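# Rest the cable runway's far end on the bracket

## Task

Put the far end of the cable runway down on the bracket, well supported and sitting between its lugs; then open the gripper and take the arms away. It only counts if the runway stays there by itself, with no robot holding it up at the finish.

## Robot and tools

SETUP. There are four identical i2rt Big YAM arms named arm1, arm2, arm3 and arm4. Each has six joints, a two-finger gripper and a wrist camera. Two fixed room cameras, cam_high and cam_low, also watch the scene. With joints 1 and 6 at 0 and the hand level and facing forward, the wrist camera rides above the hand and looks toward the fingertips. The hand reaches roughly 1.0 m out from the joint 1 axis at most.

FRAMES. Any pose is expressed in a single shared scene frame whose origin lies on the floor, with +z upward. The hand point is halfway between the fingertips; the hand's z axis runs along the fingers and its y axis is the direction the fingers open and close. Hand poses depend on each arm's foot placement, which is never printed.

execute_actions. Argument actions is a list holding exactly one action, or empty (an empty list only reports state and images). The action is an object keyed by arm name; each arm's value is {"joints": {...}}, a set of absolute joint targets by name, not offsets. Any subset of arms and joints may be given. Names, units and allowed ranges: joint1_rad -2.879 to 2.879 (base turn; positive is counter-clockwise seen from above; 0 unfolds the arm the way its foot faces); joint2_rad 0 to 3.141 (shoulder; 0 has the upper arm pointing back roughly level, increasing lifts it up then forward); joint3_rad 0 to 3.019 (elbow; 0 is fully folded, increasing opens it); joint4_rad -1.692 to 1.57 (hand pitch; positive tilts fingers up); joint5_rad -1.57 to 1.57 (hand sideways swing; positive toward the arm's right); joint6_rad -2.094 to 2.094 (hand roll; positive is clockwise viewed from behind the hand); gripper_m 0 to 0.093 (fingertip gap in metres). Tolerances for counting a joint as arrived: ±0.045, ±0.14, ±0.09, ±0.055, ±0.03, ±0.035 rad and ±0.003 m. Example: {"arm1": {"joints": {"gripper_m": 0.05}}, "arm2": {"joints": {"joint1_rad": 0.3}}}. All motions in an action start at once and may finish at different moments; joints move at differing speeds, so the hand can sweep a wide path between postures. Optional cameras takes a list from arm1_cam_wrist, arm2_cam_wrist, arm3_cam_wrist, arm4_cam_wrist, cam_high, cam_low, all; omitted, null or ["all"] returns every camera, [] returns none. An unknown key, camera name or out-of-range number rejects the entire call and nothing moves.

OMITTED JOINTS. A joint or arm you leave out may keep driving toward an earlier target, and joint_status will not reveal that. Check on_its_own.

wait: seconds from 0 to 10; commands nothing, the world keeps running, and it returns the same state and images as an empty action.

zoom_image: camera (one of the six names) and region [x0, y0, x1, y1] in pixels of that camera's most recent full image, origin top-left, at most 504 by 504. Only cameras present with full images in the latest result can be zoomed.

finished_scene: scene, the number of the scene being closed. It is final; the goal must already hold and keep holding. Its result reports success and gives the next task. Replying with no tool call ends everything.

RESULT LINES. The pictures line lists cameras in the order of the returned images. joint_status tells how each commanded motion ended: off_target means it stopped short and may still be pushing; contact_stop or time_out means it gave up and holds where it stopped, except a timed-out joint may keep a target at most 0.375, 0.375, 0.113, 0.225, 0.075, 0.3 rad (joints 1 to 6) from its position and keep pushing, moving on its own if freed. To relieve that push, command the joint its reported position. "joint command not followed" with a cause line means a safety check blocked that arm's joint targets (its gripper target still runs); blocked joints read not_followed and the arm may retry those targets on later actions until it gets acceptable ones. Calls without an action never show this line. on_its_own lists joints you did not command in this call; "held at" is the target held, not the actual position. A very small change from the current position may produce no motion. Joints carrying a load sag.

HEAT. Holding loads or pushing warms motors, even while you are composing a reply, during which the robots keep your last command. At 85 °C a MOTOR HOT line appears; at 100 °C an OVER-TEMPERATURE FAULT drops that arm (motors and gripper go limp) until it cools, and its named keys show limit_stop_at_motor_heat; resend the target afterward. Some heat persists into the next scene.

AVOID. Arms do not stop on contact and can press hard. A firm press between two robots fails and ends the run; a hard hit may too. No line reports arm-to-arm contact, and the self/inter-arm check can be late and ignores fingers, gripper housings and wrist cameras. Objects touching robots are fine. Do not knock anything off the work area or onto the floor. Avoid drops, slips, slams and heavy shoving. Loose objects may occasionally get nudged by something. Arms act independently and do not wait for one another. Faster robot motion is preferred.

Each tool is called by a JSON object that holds its "name" and its "arguments", one argument or row to a line.

## Session

I'll start by looking at the current state of the scene.

{"name": "execute_actions", "arguments": {
  "actions": []
}}

Scene clock: 0.00 s.
Motor temperatures (°C, as the motors report them): arm1=[33 31 31 33 32 33] | arm2=[31 31 31 34 34 33] | arm3=[32 33 33 32 31 33] | arm4=[34 33 32 33 34 34]
arm1.joint_positions: joint1_rad=-0.167 joint2_rad=+0.630 joint3_rad=+1.403 joint4_rad=-1.246 joint5_rad=-0.018 joint6_rad=+0.187 gripper_m=+0.094
arm1.joint_status: not commanded
arm1.hand: x=-0.9141 y=-0.2448 z=+1.3636 quat_wxyz=(-0.387, +0.428, -0.739, -0.347) (m; scene frame)
arm2.joint_positions: joint1_rad=+0.034 joint2_rad=+0.634 joint3_rad=+1.432 joint4_rad=-1.313 joint5_rad=+0.037 joint6_rad=+0.306 gripper_m=+0.094
arm2.joint_status: not commanded
arm2.hand: x=-0.3126 y=+0.2916 z=+1.3303 quat_wxyz=(-0.397, -0.706, -0.490, +0.321) (m; scene frame)
arm3.joint_positions: joint1_rad=-0.217 joint2_rad=+0.568 joint3_rad=+1.374 joint4_rad=-1.504 joint5_rad=-0.155 joint6_rad=-0.163 gripper_m=+0.095
arm3.joint_status: not commanded
arm3.hand: x=+0.6078 y=-0.3464 z=+1.3043 quat_wxyz=(-0.276, +0.698, -0.576, -0.324) (m; scene frame)
arm4.joint_positions: joint1_rad=+0.006 joint2_rad=+0.575 joint3_rad=+1.407 joint4_rad=-1.144 joint5_rad=+0.149 joint6_rad=-0.048 gripper_m=+0.095
arm4.joint_status: not commanded
arm4.hand: x=+1.2182 y=+0.2651 z=+1.4080 quat_wxyz=(-0.384, -0.559, -0.585, +0.445) (m; scene frame)
pictures: arm1_cam_wrist, arm2_cam_wrist, arm3_cam_wrist, arm4_cam_wrist, cam_high, cam_low
Images, in order (width x height): arm1_cam_wrist 504x504, arm2_cam_wrist 504x504, arm3_cam_wrist 504x504, arm4_cam_wrist 504x504, cam_high 896x504, cam_low 896x504.

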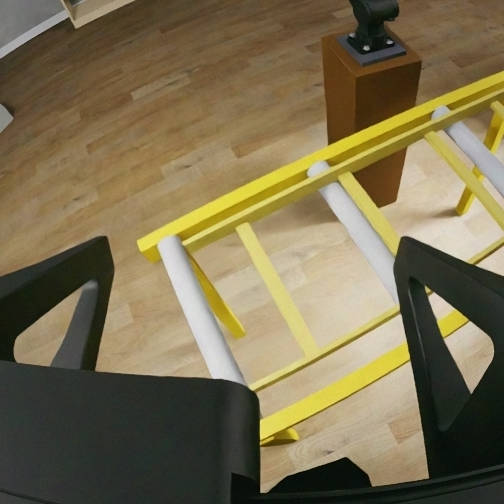

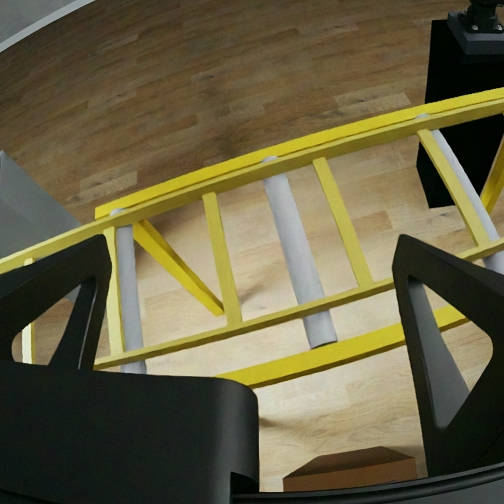

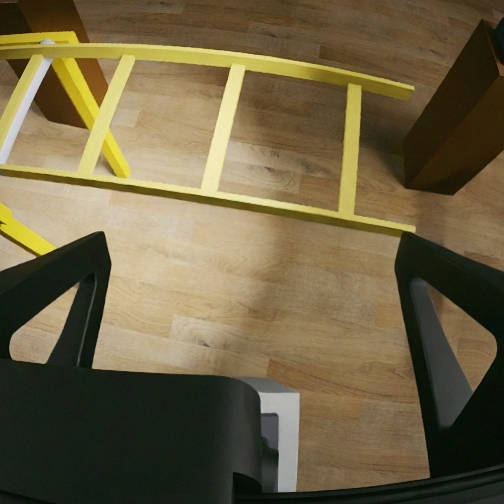

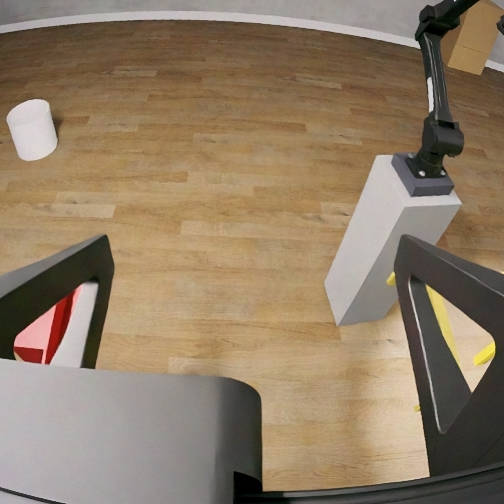

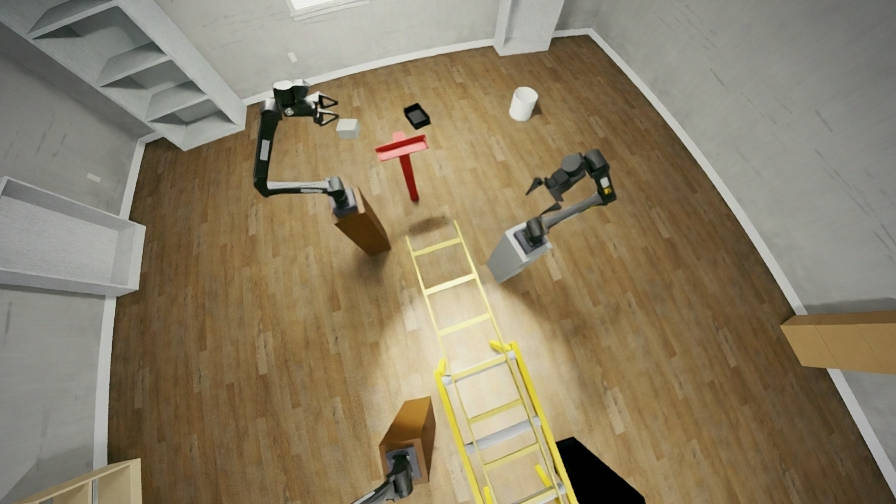

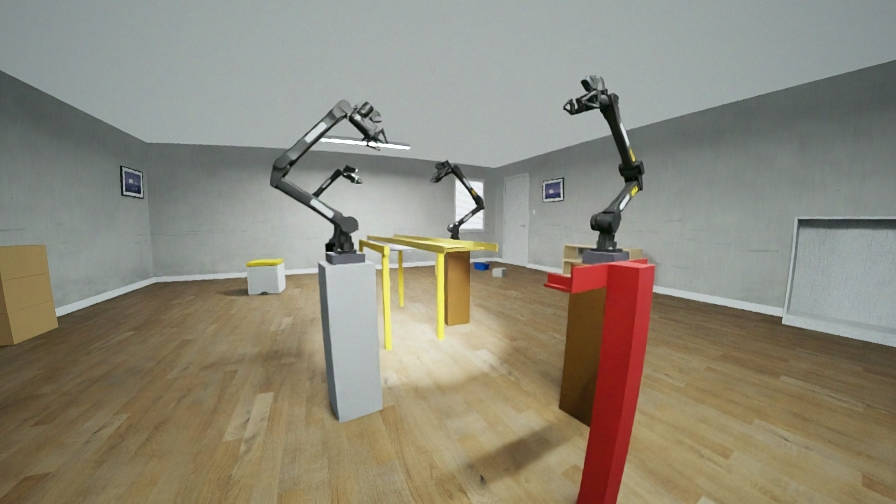

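{"name": "zoom_image", "arguments": {
  "camera": "cam_high",
  "region": [300, 80, 620, 400]
}}

{"name": "zoom_image", "arguments": {
  "camera": "cam_low",
  "region": [300, 180, 700, 400]
}}

Region (300, 80, 620, 400) of cam_high's 896x504 image, scaled by 1.575, with more detail than that image has.

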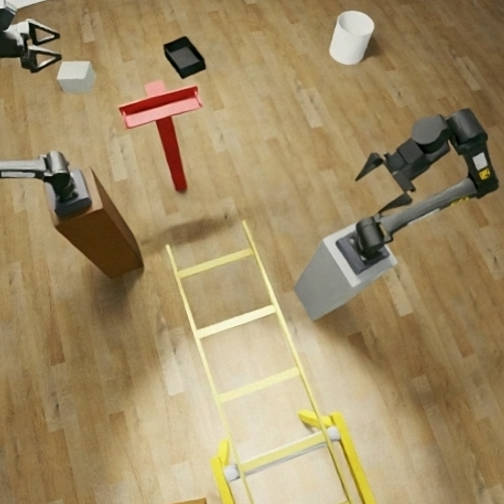

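Region (300, 180, 700, 400) of cam_low's 896x504 image, scaled by 1.260, with more detail than that image has; it fills the top 277 rows of this view, and the rest is white.

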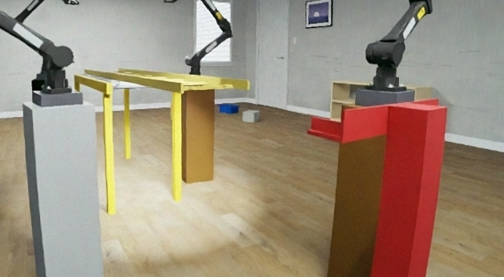

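{"name": "execute_actions", "arguments": {
  "actions": [
    {"arm3": {"joints": {"joint1_rad": 0.0, "joint2_rad": 1.5, "joint3_rad": 1.5, "joint4_rad": -1.4, "joint5_rad": 0.0, "joint6_rad": 0.0}}, "arm4": {"joints": {"joint1_rad": 0.0, "joint2_rad": 1.2, "joint3_rad": 1.2, "joint4_rad": -1.4, "joint5_rad": 0.0, "joint6_rad": 0.0}}}
  ],
  "cameras": ["arm3_cam_wrist", "arm4_cam_wrist", "cam_high"]
}}

Scene clock: 55.00 s.
Motor temperatures (°C, as the motors report them): arm1=[33 31 39 33 32 33] | arm2=[31 31 38 34 34 33] | arm3=[32 33 40 32 31 33] | arm4=[34 33 40 33 34 34]
arm1.joint_positions: joint1_rad=-0.167 joint2_rad=+0.630 joint3_rad=+1.403 joint4_rad=-1.246 joint5_rad=-0.018 joint6_rad=+0.187 gripper_m=+0.094
arm1.joint_status: not commanded
arm1.hand: x=-0.9141 y=-0.2448 z=+1.3636 quat_wxyz=(-0.387, +0.428, -0.739, -0.347) (m; scene frame)
arm2.joint_positions: joint1_rad=+0.034 joint2_rad=+0.634 joint3_rad=+1.432 joint4_rad=-1.313 joint5_rad=+0.037 joint6_rad=+0.306 gripper_m=+0.094
arm2.joint_status: not commanded
arm2.hand: x=-0.3126 y=+0.2916 z=+1.3303 quat_wxyz=(-0.397, -0.706, -0.490, +0.321) (m; scene frame)
arm3.joint_positions: joint1_rad=-0.007 joint2_rad=+1.507 joint3_rad=+1.490 joint4_rad=-1.407 joint5_rad=-0.003 joint6_rad=-0.010 gripper_m=+0.095
arm3.joint_status: all done
arm3.hand: x=+0.5404 y=-0.0625 z=+1.0565 quat_wxyz=(-0.040, +0.766, -0.639, -0.060) (m; scene frame)
arm4.joint_positions: joint1_rad=+0.006 joint2_rad=+1.211 joint3_rad=+1.182 joint4_rad=-1.383 joint5_rad=+0.002 joint6_rad=-0.016 gripper_m=+0.095
arm4.joint_status: all done
arm4.hand: x=+1.2582 y=+0.1279 z=+1.0618 quat_wxyz=(-0.057, -0.661, -0.746, +0.053) (m; scene frame)
pictures: arm3_cam_wrist, arm4_cam_wrist, cam_high
Images, in order (width x height): arm3_cam_wrist 504x504, arm4_cam_wrist 504x504, cam_high 896x504.

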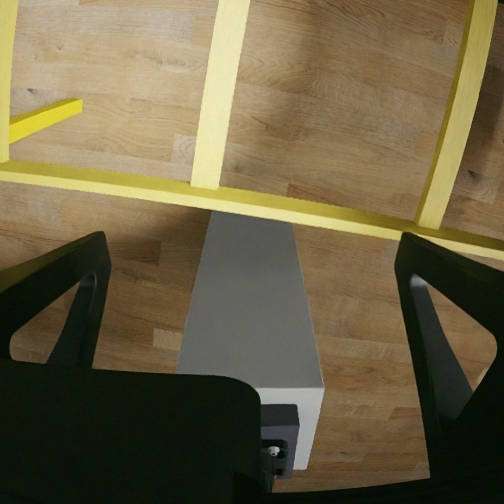

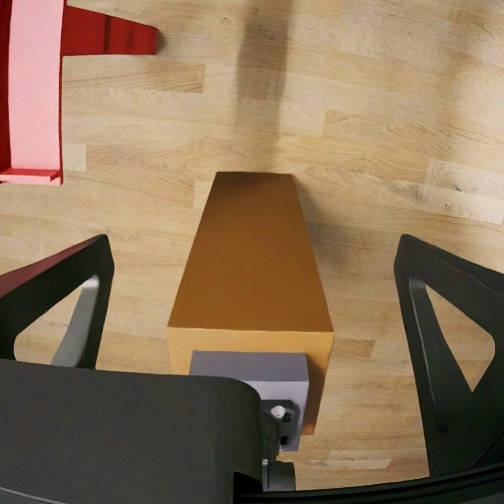

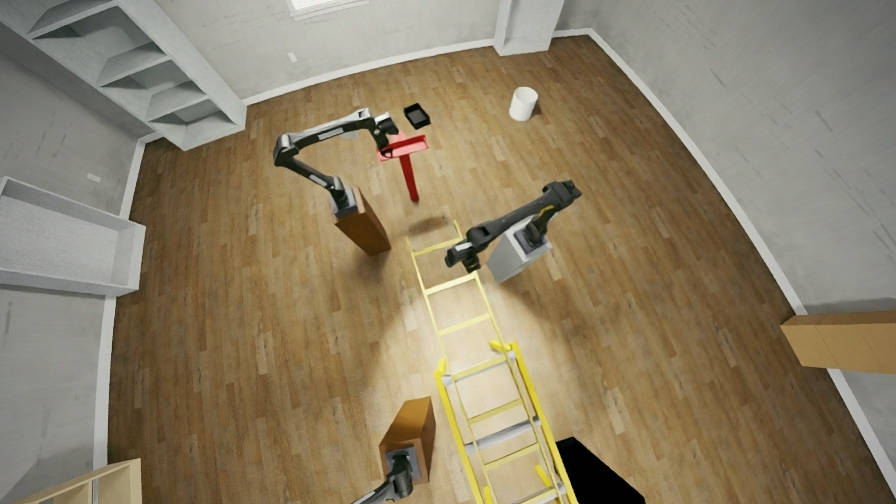

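{"name": "execute_actions", "arguments": {
  "actions": [
    {"arm3": {"joints": {"joint1_rad": 0.06, "joint2_rad": 1.9, "joint3_rad": 1.62, "joint4_rad": -1.29, "joint5_rad": 0.0, "joint6_rad": 0.0}}}
  ],
  "cameras": ["arm3_cam_wrist", "cam_high"]
}}

Scene clock: 90.67 s.
Motor temperatures (°C, as the motors report them): arm1=[33 31 41 33 32 33] | arm2=[31 31 39 34 34 33] | arm3=[32 36 42 32 31 33] | arm4=[34 34 43 33 34 34]
arm1.joint_positions: joint1_rad=-0.167 joint2_rad=+0.630 joint3_rad=+1.403 joint4_rad=-1.246 joint5_rad=-0.018 joint6_rad=+0.187 gripper_m=+0.094
arm1.joint_status: not commanded
arm1.hand: x=-0.9141 y=-0.2448 z=+1.3636 quat_wxyz=(-0.387, +0.428, -0.739, -0.347) (m; scene frame)
arm2.joint_positions: joint1_rad=+0.034 joint2_rad=+0.634 joint3_rad=+1.432 joint4_rad=-1.313 joint5_rad=+0.037 joint6_rad=+0.306 gripper_m=+0.094
arm2.joint_status: not commanded
arm2.hand: x=-0.3126 y=+0.2916 z=+1.3303 quat_wxyz=(-0.397, -0.706, -0.490, +0.321) (m; scene frame)
arm3.joint_positions: joint1_rad=+0.062 joint2_rad=+1.899 joint3_rad=+1.603 joint4_rad=-1.297 joint5_rad=-0.001 joint6_rad=-0.009 gripper_m=+0.095
arm3.joint_status: all done
arm3.hand: x=+0.4859 y=+0.0123 z=+0.9038 quat_wxyz=(+0.013, +0.790, -0.613, +0.005) (m; scene frame)
arm4.joint_positions: joint1_rad=+0.006 joint2_rad=+1.211 joint3_rad=+1.182 joint4_rad=-1.383 joint5_rad=+0.002 joint6_rad=-0.016 gripper_m=+0.095
arm4.joint_status: not commanded
arm4.hand: x=+1.2582 y=+0.1279 z=+1.0618 quat_wxyz=(-0.057, -0.661, -0.746, +0.053) (m; scene frame)
pictures: arm3_cam_wrist, cam_high
Images, in order (width x height): arm3_cam_wrist 504x504, cam_high 896x504.

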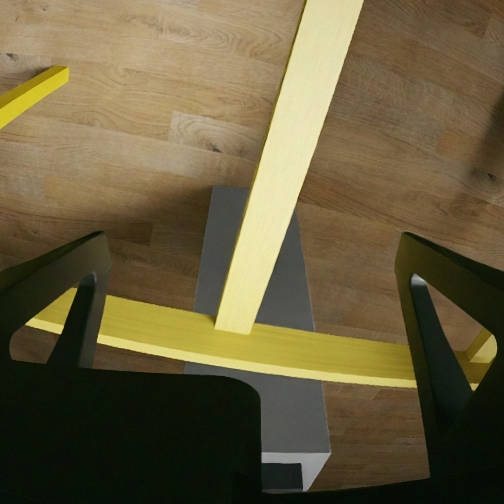

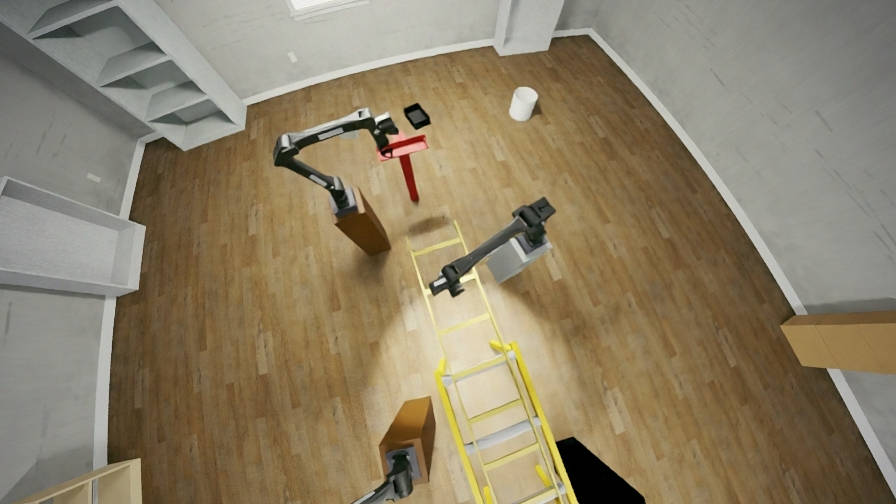

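{"name": "execute_actions", "arguments": {
  "actions": [
    {"arm3": {"joints": {"joint1_rad": 0.06, "joint2_rad": 2.02, "joint3_rad": 1.6, "joint4_rad": -1.15, "joint5_rad": 0.0, "joint6_rad": 0.25}}}
  ],
  "cameras": ["arm3_cam_wrist", "cam_low"]
}}

Scene clock: 100.73 s.
Motor temperatures (°C, as the motors report them): arm1=[33 31 41 33 32 33] | arm2=[31 31 40 34 34 33] | arm3=[32 37 42 32 31 33] | arm4=[34 35 43 33 34 34]
arm1.joint_positions: joint1_rad=-0.167 joint2_rad=+0.630 joint3_rad=+1.403 joint4_rad=-1.246 joint5_rad=-0.018 joint6_rad=+0.187 gripper_m=+0.094
arm1.joint_status: not commanded
arm1.hand: x=-0.9141 y=-0.2448 z=+1.3636 quat_wxyz=(-0.387, +0.428, -0.739, -0.347) (m; scene frame)
arm2.joint_positions: joint1_rad=+0.034 joint2_rad=+0.634 joint3_rad=+1.432 joint4_rad=-1.313 joint5_rad=+0.037 joint6_rad=+0.306 gripper_m=+0.094
arm2.joint_status: not commanded
arm2.hand: x=-0.3126 y=+0.2916 z=+1.3303 quat_wxyz=(-0.397, -0.706, -0.490, +0.321) (m; scene frame)
arm3.joint_positions: joint1_rad=+0.062 joint2_rad=+2.031 joint3_rad=+1.596 joint4_rad=-1.162 joint5_rad=-0.001 joint6_rad=+0.240 gripper_m=+0.095
arm3.joint_status: all done
arm3.hand: x=+0.4794 y=+0.0339 z=+0.8269 quat_wxyz=(+0.013, +0.708, -0.706, +0.008) (m; scene frame)
arm4.joint_positions: joint1_rad=+0.006 joint2_rad=+1.211 joint3_rad=+1.182 joint4_rad=-1.383 joint5_rad=+0.002 joint6_rad=-0.016 gripper_m=+0.095
arm4.joint_status: not commanded
arm4.hand: x=+1.2582 y=+0.1279 z=+1.0618 quat_wxyz=(-0.057, -0.661, -0.746, +0.053) (m; scene frame)
pictures: arm3_cam_wrist, cam_low
Images, in order (width x height): arm3_cam_wrist 504x504, cam_low 896x504.

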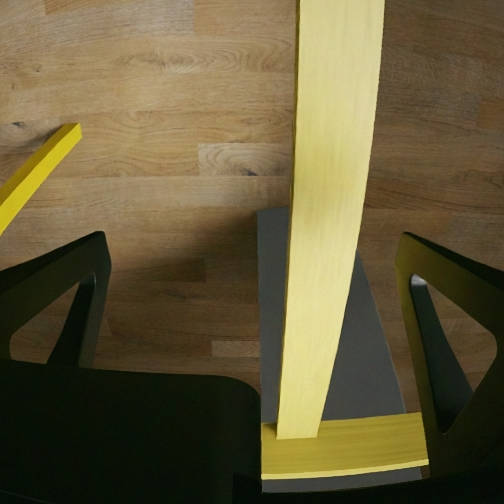

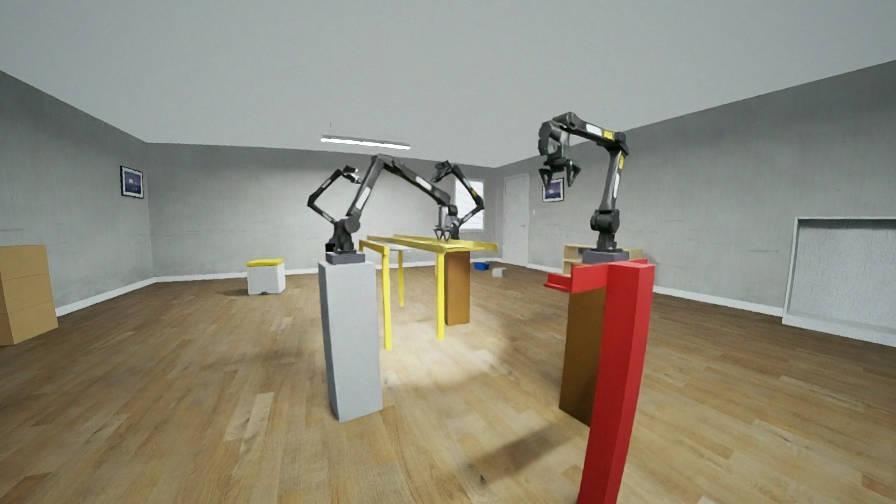

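{"name": "execute_actions", "arguments": {
  "actions": [
    {"arm3": {"joints": {"gripper_m": 0.0}}}
  ],
  "cameras": ["arm3_cam_wrist"]
}}

Scene clock: 104.23 s.
Motor temperatures (°C, as the motors report them): arm1=[33 31 41 33 32 33] | arm2=[31 31 40 34 34 33] | arm3=[32 38 42 32 31 33] | arm4=[34 35 44 33 34 34]
arm1.joint_positions: joint1_rad=-0.167 joint2_rad=+0.630 joint3_rad=+1.403 joint4_rad=-1.246 joint5_rad=-0.018 joint6_rad=+0.187 gripper_m=+0.094
arm1.joint_status: not commanded
arm1.hand: x=-0.9141 y=-0.2448 z=+1.3636 quat_wxyz=(-0.387, +0.428, -0.739, -0.347) (m; scene frame)
arm2.joint_positions: joint1_rad=+0.034 joint2_rad=+0.634 joint3_rad=+1.432 joint4_rad=-1.313 joint5_rad=+0.037 joint6_rad=+0.306 gripper_m=+0.094
arm2.joint_status: not commanded
arm2.hand: x=-0.3126 y=+0.2916 z=+1.3303 quat_wxyz=(-0.397, -0.706, -0.490, +0.321) (m; scene frame)
arm3.joint_positions: joint1_rad=+0.062 joint2_rad=+2.031 joint3_rad=+1.596 joint4_rad=-1.162 joint5_rad=-0.001 joint6_rad=+0.241 gripper_m=+0.001
arm3.joint_status: all done
arm3.hand: x=+0.4794 y=+0.0339 z=+0.8269 quat_wxyz=(+0.013, +0.707, -0.707, +0.008) (m; scene frame)
arm4.joint_positions: joint1_rad=+0.006 joint2_rad=+1.211 joint3_rad=+1.182 joint4_rad=-1.383 joint5_rad=+0.002 joint6_rad=-0.016 gripper_m=+0.095
arm4.joint_status: not commanded
arm4.hand: x=+1.2582 y=+0.1279 z=+1.0618 quat_wxyz=(-0.057, -0.661, -0.746, +0.053) (m; scene frame)
pictures: arm3_cam_wrist
Images, in order (width x height): arm3_cam_wrist 504x504.

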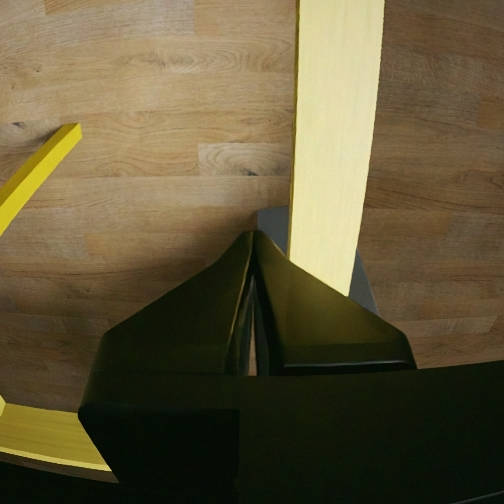

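{"name": "execute_actions", "arguments": {
  "actions": [
    {"arm3": {"joints": {"gripper_m": 0.093, "joint1_rad": 0.03}}}
  ],
  "cameras": []
}}

{"name": "execute_actions", "arguments": {
  "actions": [
    {"arm3": {"joints": {"joint2_rad": 2.12, "joint3_rad": 1.6, "joint4_rad": -1.05}}}
  ],
  "cameras": ["arm3_cam_wrist", "cam_low"]
}}

Scene clock: 108.57 s.
Motor temperatures (°C, as the motors report them): arm1=[33 31 41 33 32 33] | arm2=[31 31 40 34 34 33] | arm3=[32 38 42 32 31 33] | arm4=[34 35 44 33 34 34]
arm1.joint_positions: joint1_rad=-0.167 joint2_rad=+0.630 joint3_rad=+1.403 joint4_rad=-1.246 joint5_rad=-0.018 joint6_rad=+0.187 gripper_m=+0.094
arm1.joint_status: not commanded
arm1.hand: x=-0.9141 y=-0.2448 z=+1.3636 quat_wxyz=(-0.387, +0.428, -0.739, -0.347) (m; scene frame)
arm2.joint_positions: joint1_rad=+0.034 joint2_rad=+0.634 joint3_rad=+1.432 joint4_rad=-1.313 joint5_rad=+0.037 joint6_rad=+0.306 gripper_m=+0.094
arm2.joint_status: not commanded
arm2.hand: x=-0.3126 y=+0.2916 z=+1.3303 quat_wxyz=(-0.397, -0.706, -0.490, +0.321) (m; scene frame)
arm3.joint_positions: joint1_rad=+0.033 joint2_rad=+2.031 joint3_rad=+1.596 joint4_rad=-1.162 joint5_rad=-0.001 joint6_rad=+0.241 gripper_m=+0.093
arm3.joint_status: all done
arm3.hand: x=+0.4959 y=+0.0377 z=+0.8266 quat_wxyz=(+0.013, +0.697, -0.717, +0.008) (m; scene frame)
arm4.joint_positions: joint1_rad=+0.006 joint2_rad=+1.211 joint3_rad=+1.182 joint4_rad=-1.383 joint5_rad=+0.002 joint6_rad=-0.016 gripper_m=+0.095
arm4.joint_status: not commanded
arm4.hand: x=+1.2582 y=+0.1279 z=+1.0618 quat_wxyz=(-0.057, -0.661, -0.746, +0.053) (m; scene frame)
pictures: none
No camera images: the call's "cameras" was empty. Leave "cameras" out to get every camera's image.

Scene clock: 109.53 s.
Motor temperatures (°C, as the motors report them): arm1=[33 31 41 33 32 33] | arm2=[31 31 40 34 34 33] | arm3=[32 39 42 32 31 33] | arm4=[34 35 44 33 34 34]
arm1.joint_positions: joint1_rad=-0.167 joint2_rad=+0.630 joint3_rad=+1.403 joint4_rad=-1.246 joint5_rad=-0.018 joint6_rad=+0.187 gripper_m=+0.094
arm1.joint_status: not commanded
arm1.hand: x=-0.9141 y=-0.2448 z=+1.3636 quat_wxyz=(-0.387, +0.428, -0.739, -0.347) (m; scene frame)
arm2.joint_positions: joint1_rad=+0.034 joint2_rad=+0.634 joint3_rad=+1.432 joint4_rad=-1.313 joint5_rad=+0.037 joint6_rad=+0.306 gripper_m=+0.094
arm2.joint_status: not commanded
arm2.hand: x=-0.3126 y=+0.2916 z=+1.3303 quat_wxyz=(-0.397, -0.706, -0.490, +0.321) (m; scene frame)
arm3.joint_positions: joint1_rad=+0.033 joint2_rad=+2.125 joint3_rad=+1.596 joint4_rad=-1.062 joint5_rad=-0.001 joint6_rad=+0.241 gripper_m=+0.093
arm3.joint_status: all done
arm3.hand: x=+0.4925 y=+0.0499 z=+0.7720 quat_wxyz=(+0.012, +0.697, -0.717, +0.005) (m; scene frame)
arm4.joint_positions: joint1_rad=+0.006 joint2_rad=+1.211 joint3_rad=+1.182 joint4_rad=-1.383 joint5_rad=+0.002 joint6_rad=-0.016 gripper_m=+0.095
arm4.joint_status: not commanded
arm4.hand: x=+1.2582 y=+0.1279 z=+1.0618 quat_wxyz=(-0.057, -0.661, -0.746, +0.053) (m; scene frame)
pictures: arm3_cam_wrist, cam_low
Images, in order (width x height): arm3_cam_wrist 504x504, cam_low 896x504.

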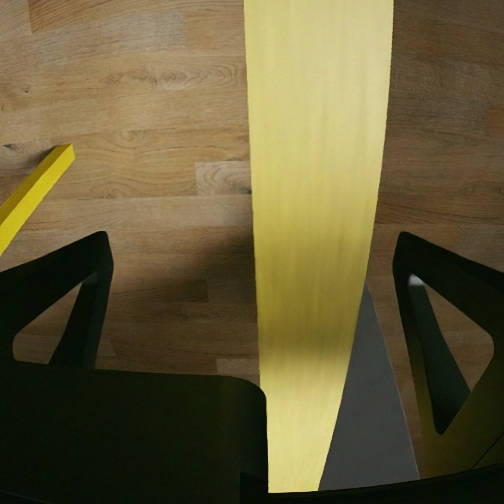

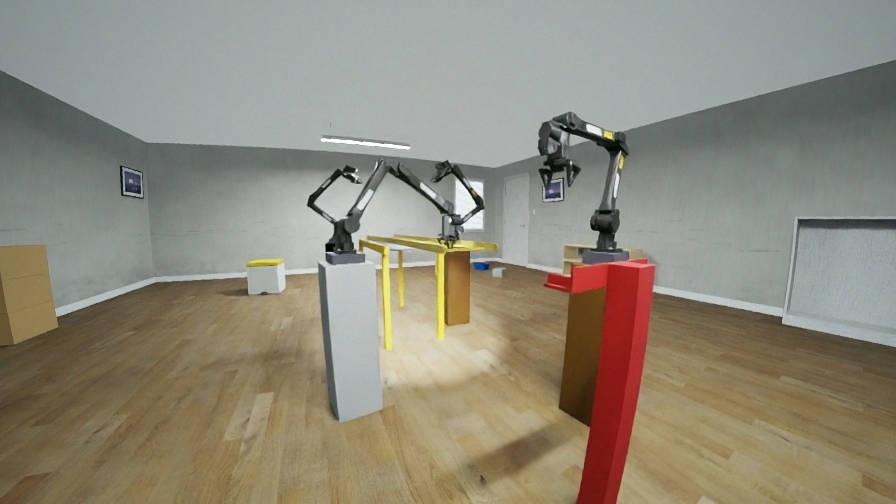

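{"name": "execute_actions", "arguments": {
  "actions": [
    {"arm3": {"joints": {"gripper_m": 0.0}}}
  ],
  "cameras": ["arm3_cam_wrist"]
}}

Scene clock: 112.77 s.
Motor temperatures (°C, as the motors report them): arm1=[33 31 41 33 32 33] | arm2=[31 31 40 35 34 33] | arm3=[32 39 42 32 31 33] | arm4=[34 35 44 33 34 34]
arm1.joint_positions: joint1_rad=-0.167 joint2_rad=+0.630 joint3_rad=+1.403 joint4_rad=-1.246 joint5_rad=-0.018 joint6_rad=+0.187 gripper_m=+0.094
arm1.joint_status: not commanded
arm1.hand: x=-0.9141 y=-0.2448 z=+1.3636 quat_wxyz=(-0.387, +0.428, -0.739, -0.347) (m; scene frame)
arm2.joint_positions: joint1_rad=+0.034 joint2_rad=+0.634 joint3_rad=+1.432 joint4_rad=-1.313 joint5_rad=+0.037 joint6_rad=+0.306 gripper_m=+0.094
arm2.joint_status: not commanded
arm2.hand: x=-0.3126 y=+0.2916 z=+1.3303 quat_wxyz=(-0.397, -0.706, -0.490, +0.321) (m; scene frame)
arm3.joint_positions: joint1_rad=+0.026 joint2_rad=+2.124 joint3_rad=+1.593 joint4_rad=-1.061 joint5_rad=+0.003 joint6_rad=+0.204 gripper_m=+0.024
arm3.joint_status: gripper_m off_target (ended at +0.024, target +0.000)
arm3.hand: x=+0.4978 y=+0.0503 z=+0.7714 quat_wxyz=(+0.011, +0.707, -0.707, +0.007) (m; scene frame)
arm4.joint_positions: joint1_rad=+0.006 joint2_rad=+1.211 joint3_rad=+1.182 joint4_rad=-1.383 joint5_rad=+0.002 joint6_rad=-0.016 gripper_m=+0.095
arm4.joint_status: not commanded
arm4.hand: x=+1.2582 y=+0.1279 z=+1.0618 quat_wxyz=(-0.057, -0.661, -0.746, +0.053) (m; scene frame)
pictures: arm3_cam_wrist
Images, in order (width x height): arm3_cam_wrist 504x504.

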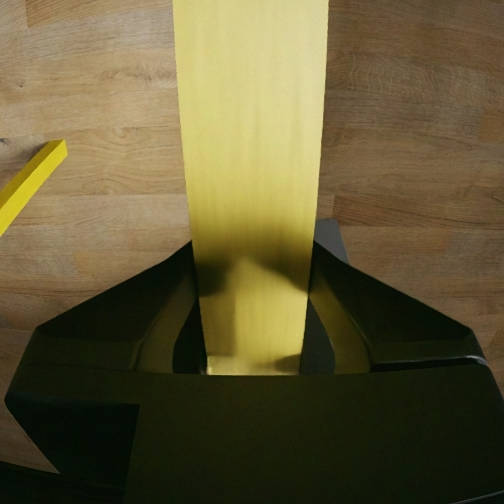

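{"name": "execute_actions", "arguments": {
  "actions": [
    {"arm3": {"joints": {"joint1_rad": -0.318, "joint6_rad": -0.12, "gripper_m": 0.0}}}
  ],
  "cameras": ["arm3_cam_wrist", "cam_high", "cam_low"]
}}

Scene clock: 124.10 s.
Motor temperatures (°C, as the motors report them): arm1=[33 31 42 33 32 33] | arm2=[31 31 40 35 34 33] | arm3=[32 41 42 32 31 34] | arm4=[34 35 44 33 34 34]
arm1.joint_positions: joint1_rad=-0.167 joint2_rad=+0.630 joint3_rad=+1.403 joint4_rad=-1.246 joint5_rad=-0.018 joint6_rad=+0.187 gripper_m=+0.094
arm1.joint_status: not commanded
arm1.hand: x=-0.9141 y=-0.2448 z=+1.3636 quat_wxyz=(-0.387, +0.428, -0.739, -0.347) (m; scene frame)
arm2.joint_positions: joint1_rad=+0.034 joint2_rad=+0.634 joint3_rad=+1.432 joint4_rad=-1.313 joint5_rad=+0.037 joint6_rad=+0.306 gripper_m=+0.094
arm2.joint_status: not commanded
arm2.hand: x=-0.3126 y=+0.2916 z=+1.3303 quat_wxyz=(-0.397, -0.706, -0.490, +0.321) (m; scene frame)
arm3.joint_positions: joint1_rad=-0.337 joint2_rad=+2.185 joint3_rad=+1.571 joint4_rad=-1.034 joint5_rad=+0.001 joint6_rad=-0.155 gripper_m=+0.024
arm3.joint_status: gripper_m off_target (ended at +0.024, target +0.000); the others done
arm3.hand: x=+0.7121 y=+0.0410 z=+0.7263 quat_wxyz=(+0.037, +0.706, -0.707, +0.020) (m; scene frame)
arm4.joint_positions: joint1_rad=+0.006 joint2_rad=+1.211 joint3_rad=+1.182 joint4_rad=-1.383 joint5_rad=+0.002 joint6_rad=-0.016 gripper_m=+0.095
arm4.joint_status: not commanded
arm4.hand: x=+1.2582 y=+0.1279 z=+1.0618 quat_wxyz=(-0.057, -0.661, -0.746, +0.053) (m; scene frame)
pictures: arm3_cam_wrist, cam_high, cam_low
Images, in order (width x height): arm3_cam_wrist 504x504, cam_high 896x504, cam_low 896x504.

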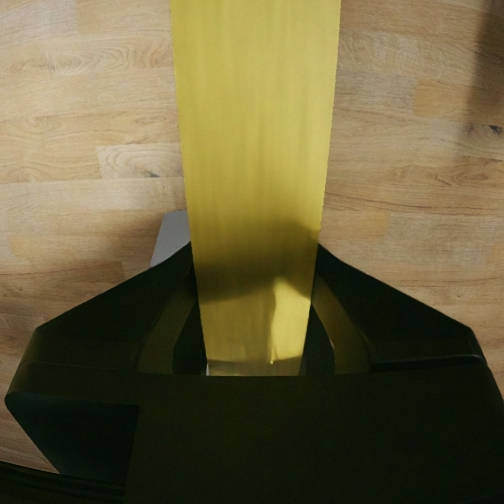

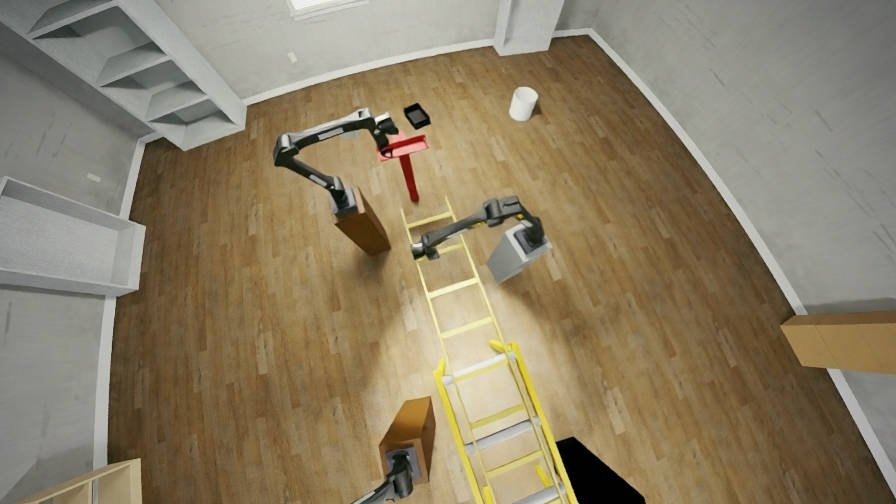

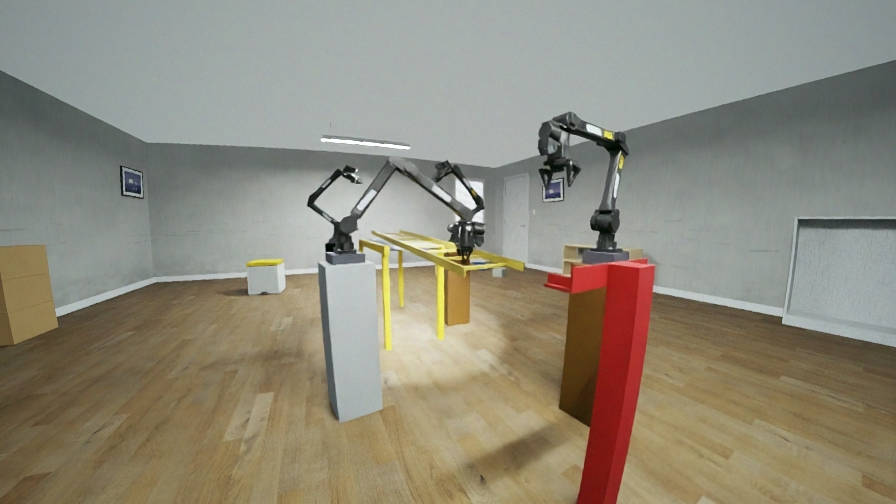

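{"name": "execute_actions", "arguments": {
  "actions": [
    {"arm3": {"joints": {"joint1_rad": -0.632, "joint2_rad": 2.18, "joint3_rad": 1.82, "joint4_rad": -1.2, "joint6_rad": -0.45, "gripper_m": 0.0}}}
  ],
  "cameras": ["arm4_cam_wrist", "cam_high", "cam_low"]
}}

Scene clock: 137.43 s.
Motor temperatures (°C, as the motors report them): arm1=[33 31 42 33 32 33] | arm2=[31 31 41 35 34 33] | arm3=[32 44 44 32 31 34] | arm4=[34 35 45 33 34 34]
arm1.joint_positions: joint1_rad=-0.167 joint2_rad=+0.630 joint3_rad=+1.403 joint4_rad=-1.246 joint5_rad=-0.018 joint6_rad=+0.187 gripper_m=+0.094
arm1.joint_status: not commanded
arm1.hand: x=-0.9141 y=-0.2448 z=+1.3636 quat_wxyz=(-0.387, +0.428, -0.739, -0.347) (m; scene frame)
arm2.joint_positions: joint1_rad=+0.034 joint2_rad=+0.634 joint3_rad=+1.432 joint4_rad=-1.313 joint5_rad=+0.037 joint6_rad=+0.306 gripper_m=+0.094
arm2.joint_status: not commanded
arm2.hand: x=-0.3126 y=+0.2916 z=+1.3303 quat_wxyz=(-0.397, -0.706, -0.490, +0.321) (m; scene frame)
arm3.joint_positions: joint1_rad=-0.649 joint2_rad=+2.329 joint3_rad=+1.747 joint4_rad=-1.158 joint5_rad=+0.000 joint6_rad=-0.432 gripper_m=+0.024
arm3.joint_status: joint2_rad off_target (ended at +2.329, target +2.180); gripper_m off_target (ended at +0.024, target +0.000); the others done
arm3.hand: x=+0.8947 y=+0.0025 z=+0.6947 quat_wxyz=(+0.086, +0.691, -0.717, +0.025) (m; scene frame)
arm4.joint_positions: joint1_rad=+0.006 joint2_rad=+1.211 joint3_rad=+1.182 joint4_rad=-1.383 joint5_rad=+0.002 joint6_rad=-0.016 gripper_m=+0.095
arm4.joint_status: not commanded
arm4.hand: x=+1.2582 y=+0.1279 z=+1.0618 quat_wxyz=(-0.057, -0.661, -0.746, +0.053) (m; scene frame)
pictures: arm4_cam_wrist, cam_high, cam_low
Images, in order (width x height): arm4_cam_wrist 504x504, cam_high 896x504, cam_low 896x504.

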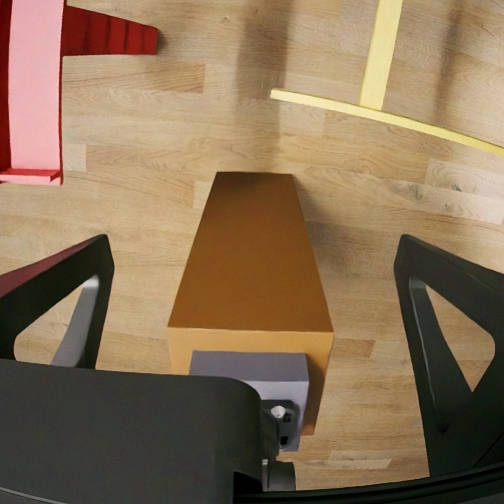

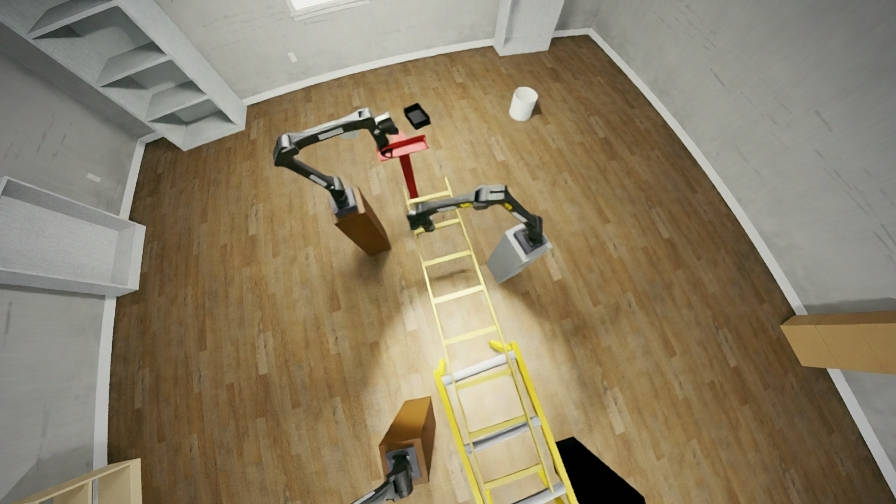

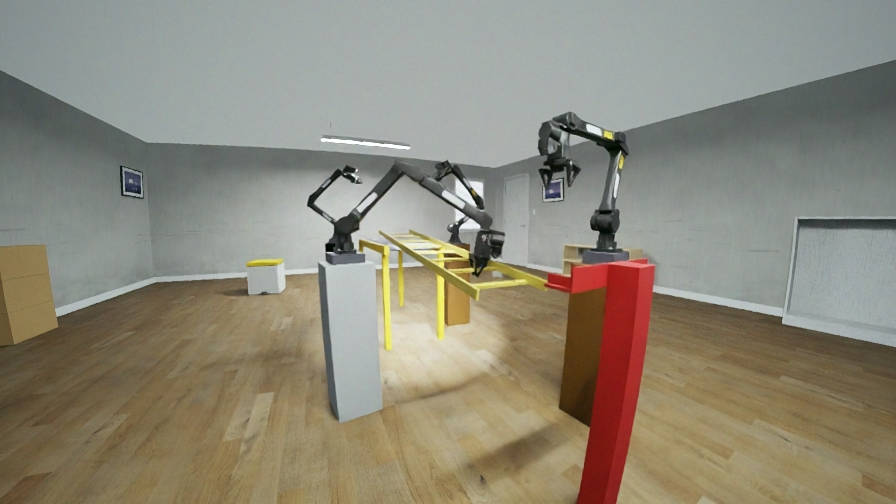

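{"name": "execute_actions", "arguments": {
  "actions": [
    {"arm4": {"joints": {"joint1_rad": -0.2, "joint2_rad": 2.0, "joint3_rad": 1.6, "joint4_rad": -1.17, "joint5_rad": 0.0, "joint6_rad": 0.0, "gripper_m": 0.093}}}
  ],
  "cameras": ["arm4_cam_wrist", "cam_high", "cam_low"]
}}

Scene clock: 160.30 s.
Motor temperatures (°C, as the motors report them): arm1=[33 31 43 33 32 33] | arm2=[31 31 41 35 34 33] | arm3=[32 54 49 32 31 34] | arm4=[34 35 46 33 34 34]
arm1.joint_positions: joint1_rad=-0.167 joint2_rad=+0.630 joint3_rad=+1.403 joint4_rad=-1.246 joint5_rad=-0.018 joint6_rad=+0.187 gripper_m=+0.094
arm1.joint_status: not commanded
arm1.hand: x=-0.9141 y=-0.2448 z=+1.3636 quat_wxyz=(-0.387, +0.428, -0.739, -0.347) (m; scene frame)
arm2.joint_positions: joint1_rad=+0.034 joint2_rad=+0.634 joint3_rad=+1.432 joint4_rad=-1.313 joint5_rad=+0.037 joint6_rad=+0.306 gripper_m=+0.094
arm2.joint_status: not commanded
arm2.hand: x=-0.3126 y=+0.2916 z=+1.3303 quat_wxyz=(-0.397, -0.706, -0.490, +0.321) (m; scene frame)
arm3.joint_positions: joint1_rad=-0.649 joint2_rad=+2.329 joint3_rad=+1.747 joint4_rad=-1.158 joint5_rad=+0.000 joint6_rad=-0.432 gripper_m=+0.024
arm3.joint_status: not commanded
arm3.hand: x=+0.8947 y=+0.0025 z=+0.6947 quat_wxyz=(+0.086, +0.691, -0.717, +0.025) (m; scene frame)
arm4.joint_positions: joint1_rad=-0.206 joint2_rad=+2.028 joint3_rad=+1.568 joint4_rad=-1.179 joint5_rad=+0.000 joint6_rad=-0.015 gripper_m=+0.093
arm4.joint_status: all done
arm4.hand: x=+1.1583 y=-0.0722 z=+0.8311 quat_wxyz=(+0.024, -0.738, -0.673, -0.027) (m; scene frame)
pictures: arm4_cam_wrist, cam_high, cam_low
Images, in order (width x height): arm4_cam_wrist 504x504, cam_high 896x504, cam_low 896x504.

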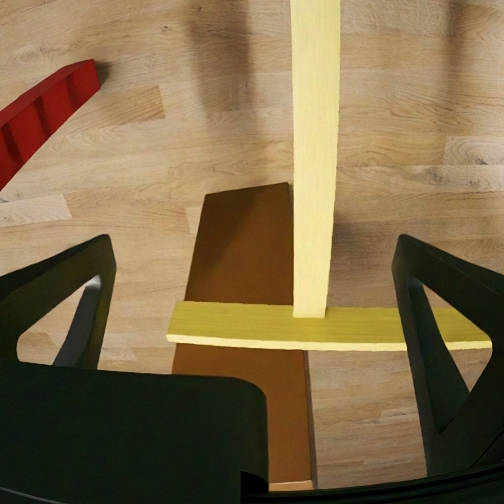

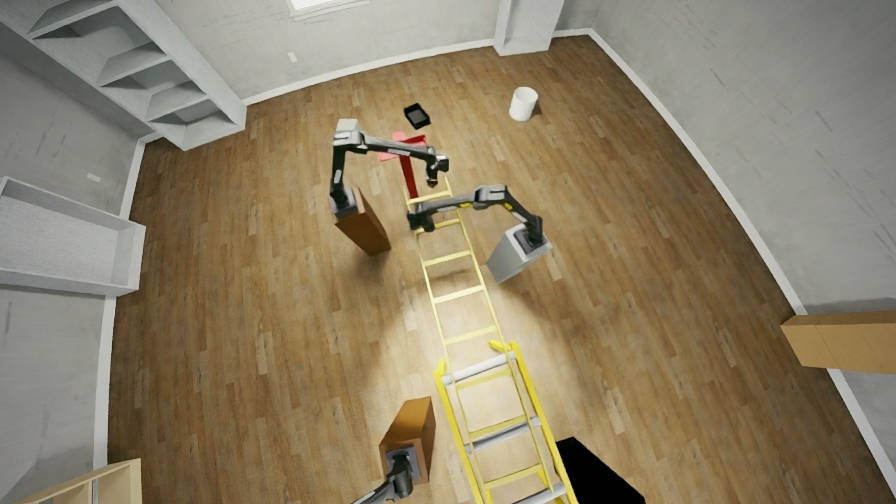

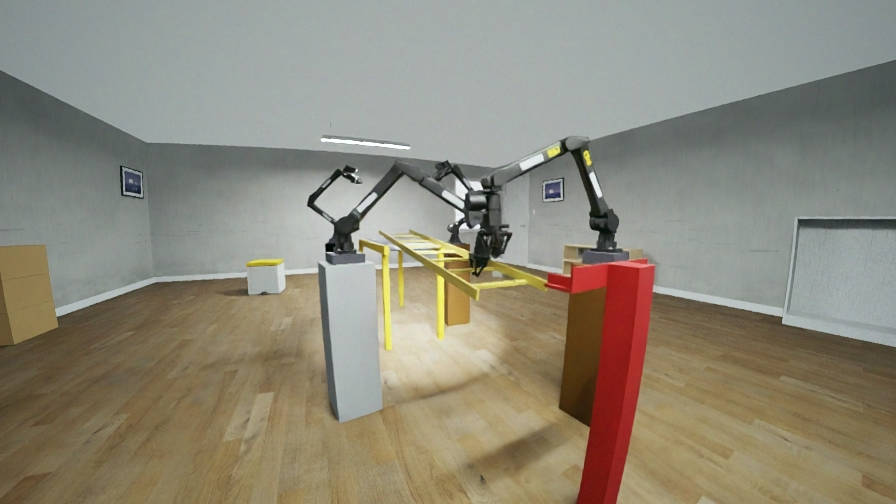

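{"name": "execute_actions", "arguments": {
  "actions": [
    {"arm4": {"joints": {"joint1_rad": -0.26, "joint2_rad": 2.5, "joint3_rad": 1.82, "joint4_rad": -0.89, "joint5_rad": 0.0, "joint6_rad": 0.05, "gripper_m": 0.093}}}
  ],
  "cameras": ["arm4_cam_wrist", "cam_low"]
}}

Scene clock: 168.67 s.
Motor temperatures (°C, as the motors report them): arm1=[33 31 43 33 32 33] | arm2=[31 31 41 35 34 33] | arm3=[32 56 50 32 31 34] | arm4=[34 38 45 33 34 34]
arm1.joint_positions: joint1_rad=-0.167 joint2_rad=+0.630 joint3_rad=+1.403 joint4_rad=-1.246 joint5_rad=-0.018 joint6_rad=+0.187 gripper_m=+0.094
arm1.joint_status: not commanded
arm1.hand: x=-0.9141 y=-0.2448 z=+1.3636 quat_wxyz=(-0.387, +0.428, -0.739, -0.347) (m; scene frame)
arm2.joint_positions: joint1_rad=+0.034 joint2_rad=+0.634 joint3_rad=+1.432 joint4_rad=-1.313 joint5_rad=+0.037 joint6_rad=+0.306 gripper_m=+0.094
arm2.joint_status: not commanded
arm2.hand: x=-0.3126 y=+0.2916 z=+1.3303 quat_wxyz=(-0.397, -0.706, -0.490, +0.321) (m; scene frame)
arm3.joint_positions: joint1_rad=-0.659 joint2_rad=+2.348 joint3_rad=+1.747 joint4_rad=-1.160 joint5_rad=+0.016 joint6_rad=-0.433 gripper_m=+0.024
arm3.joint_status: not commanded
arm3.hand: x=+0.9002 y=-0.0062 z=+0.6836 quat_wxyz=(+0.094, +0.688, -0.719, +0.035) (m; scene frame)
arm4.joint_positions: joint1_rad=-0.258 joint2_rad=+2.493 joint3_rad=+1.811 joint4_rad=-0.892 joint5_rad=-0.001 joint6_rad=+0.035 gripper_m=+0.093
arm4.joint_status: all done
arm4.hand: x=+1.1155 y=-0.1510 z=+0.6235 quat_wxyz=(+0.002, -0.772, -0.635, -0.004) (m; scene frame)
pictures: arm4_cam_wrist, cam_low
Images, in order (width x height): arm4_cam_wrist 504x504, cam_low 896x504.

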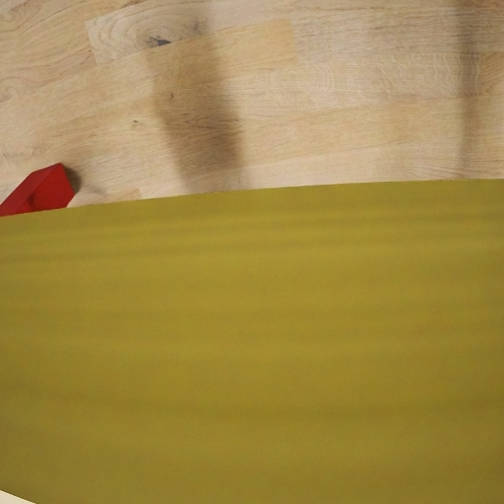

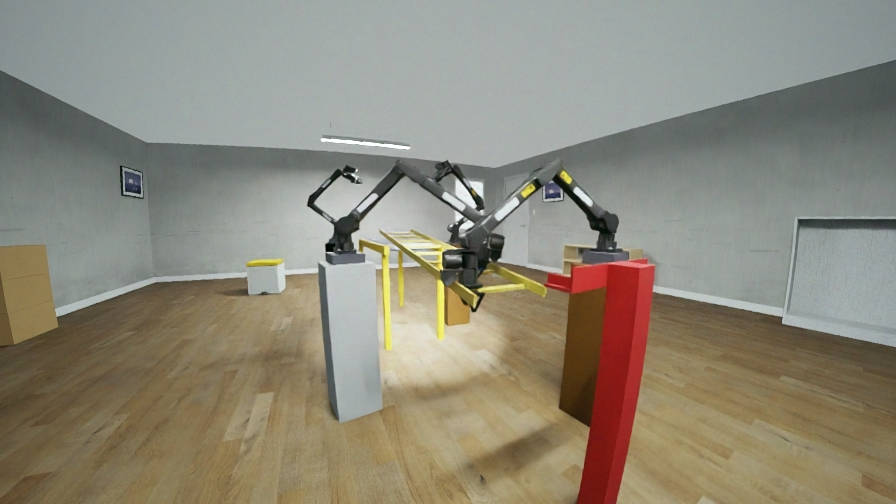

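{"name": "execute_actions", "arguments": {
  "actions": [
    {"arm4": {"joints": {"gripper_m": 0.0}}}
  ],
  "cameras": ["cam_high", "cam_low"]
}}

Scene clock: 172.57 s.
Motor temperatures (°C, as the motors report them): arm1=[33 31 43 33 32 33] | arm2=[31 31 42 35 34 33] | arm3=[32 57 51 32 31 34] | arm4=[34 39 45 33 34 34]
arm1.joint_positions: joint1_rad=-0.167 joint2_rad=+0.630 joint3_rad=+1.403 joint4_rad=-1.246 joint5_rad=-0.018 joint6_rad=+0.187 gripper_m=+0.094
arm1.joint_status: not commanded
arm1.hand: x=-0.9141 y=-0.2448 z=+1.3636 quat_wxyz=(-0.387, +0.428, -0.739, -0.347) (m; scene frame)
arm2.joint_positions: joint1_rad=+0.034 joint2_rad=+0.634 joint3_rad=+1.432 joint4_rad=-1.313 joint5_rad=+0.037 joint6_rad=+0.306 gripper_m=+0.094
arm2.joint_status: not commanded
arm2.hand: x=-0.3126 y=+0.2916 z=+1.3303 quat_wxyz=(-0.397, -0.706, -0.490, +0.321) (m; scene frame)
arm3.joint_positions: joint1_rad=-0.656 joint2_rad=+2.348 joint3_rad=+1.747 joint4_rad=-1.163 joint5_rad=+0.015 joint6_rad=-0.431 gripper_m=+0.024
arm3.joint_status: not commanded
arm3.hand: x=+0.8981 y=-0.0057 z=+0.6838 quat_wxyz=(+0.095, +0.688, -0.718, +0.035) (m; scene frame)
arm4.joint_positions: joint1_rad=-0.241 joint2_rad=+2.493 joint3_rad=+1.811 joint4_rad=-0.892 joint5_rad=+0.008 joint6_rad=-0.088 gripper_m=+0.022
arm4.joint_status: gripper_m off_target (ended at +0.022, target +0.000)
arm4.hand: x=+1.1252 y=-0.1524 z=+0.6235 quat_wxyz=(+0.006, -0.726, -0.688, -0.001) (m; scene frame)
pictures: cam_high, cam_low
Images, in order (width x height): cam_high 896x504, cam_low 896x504.

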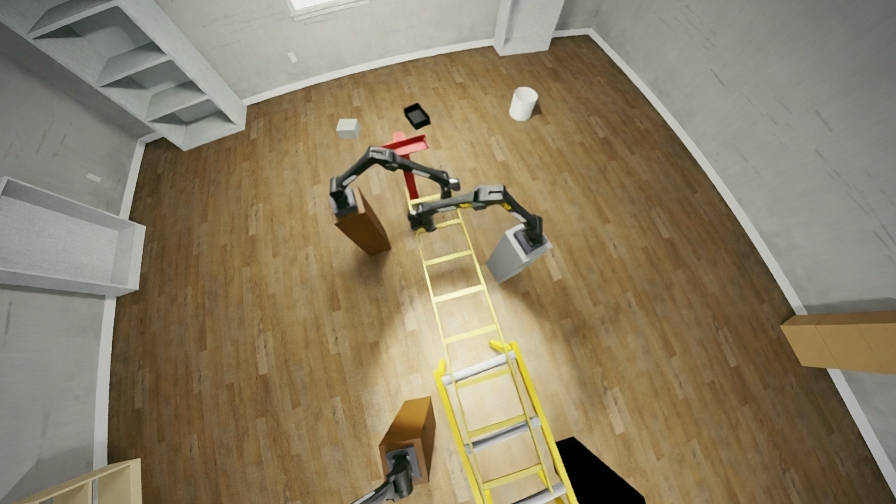

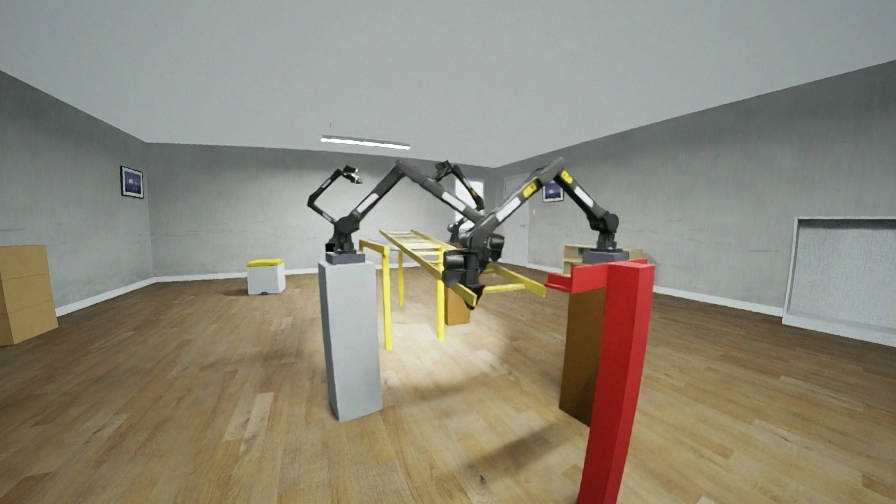

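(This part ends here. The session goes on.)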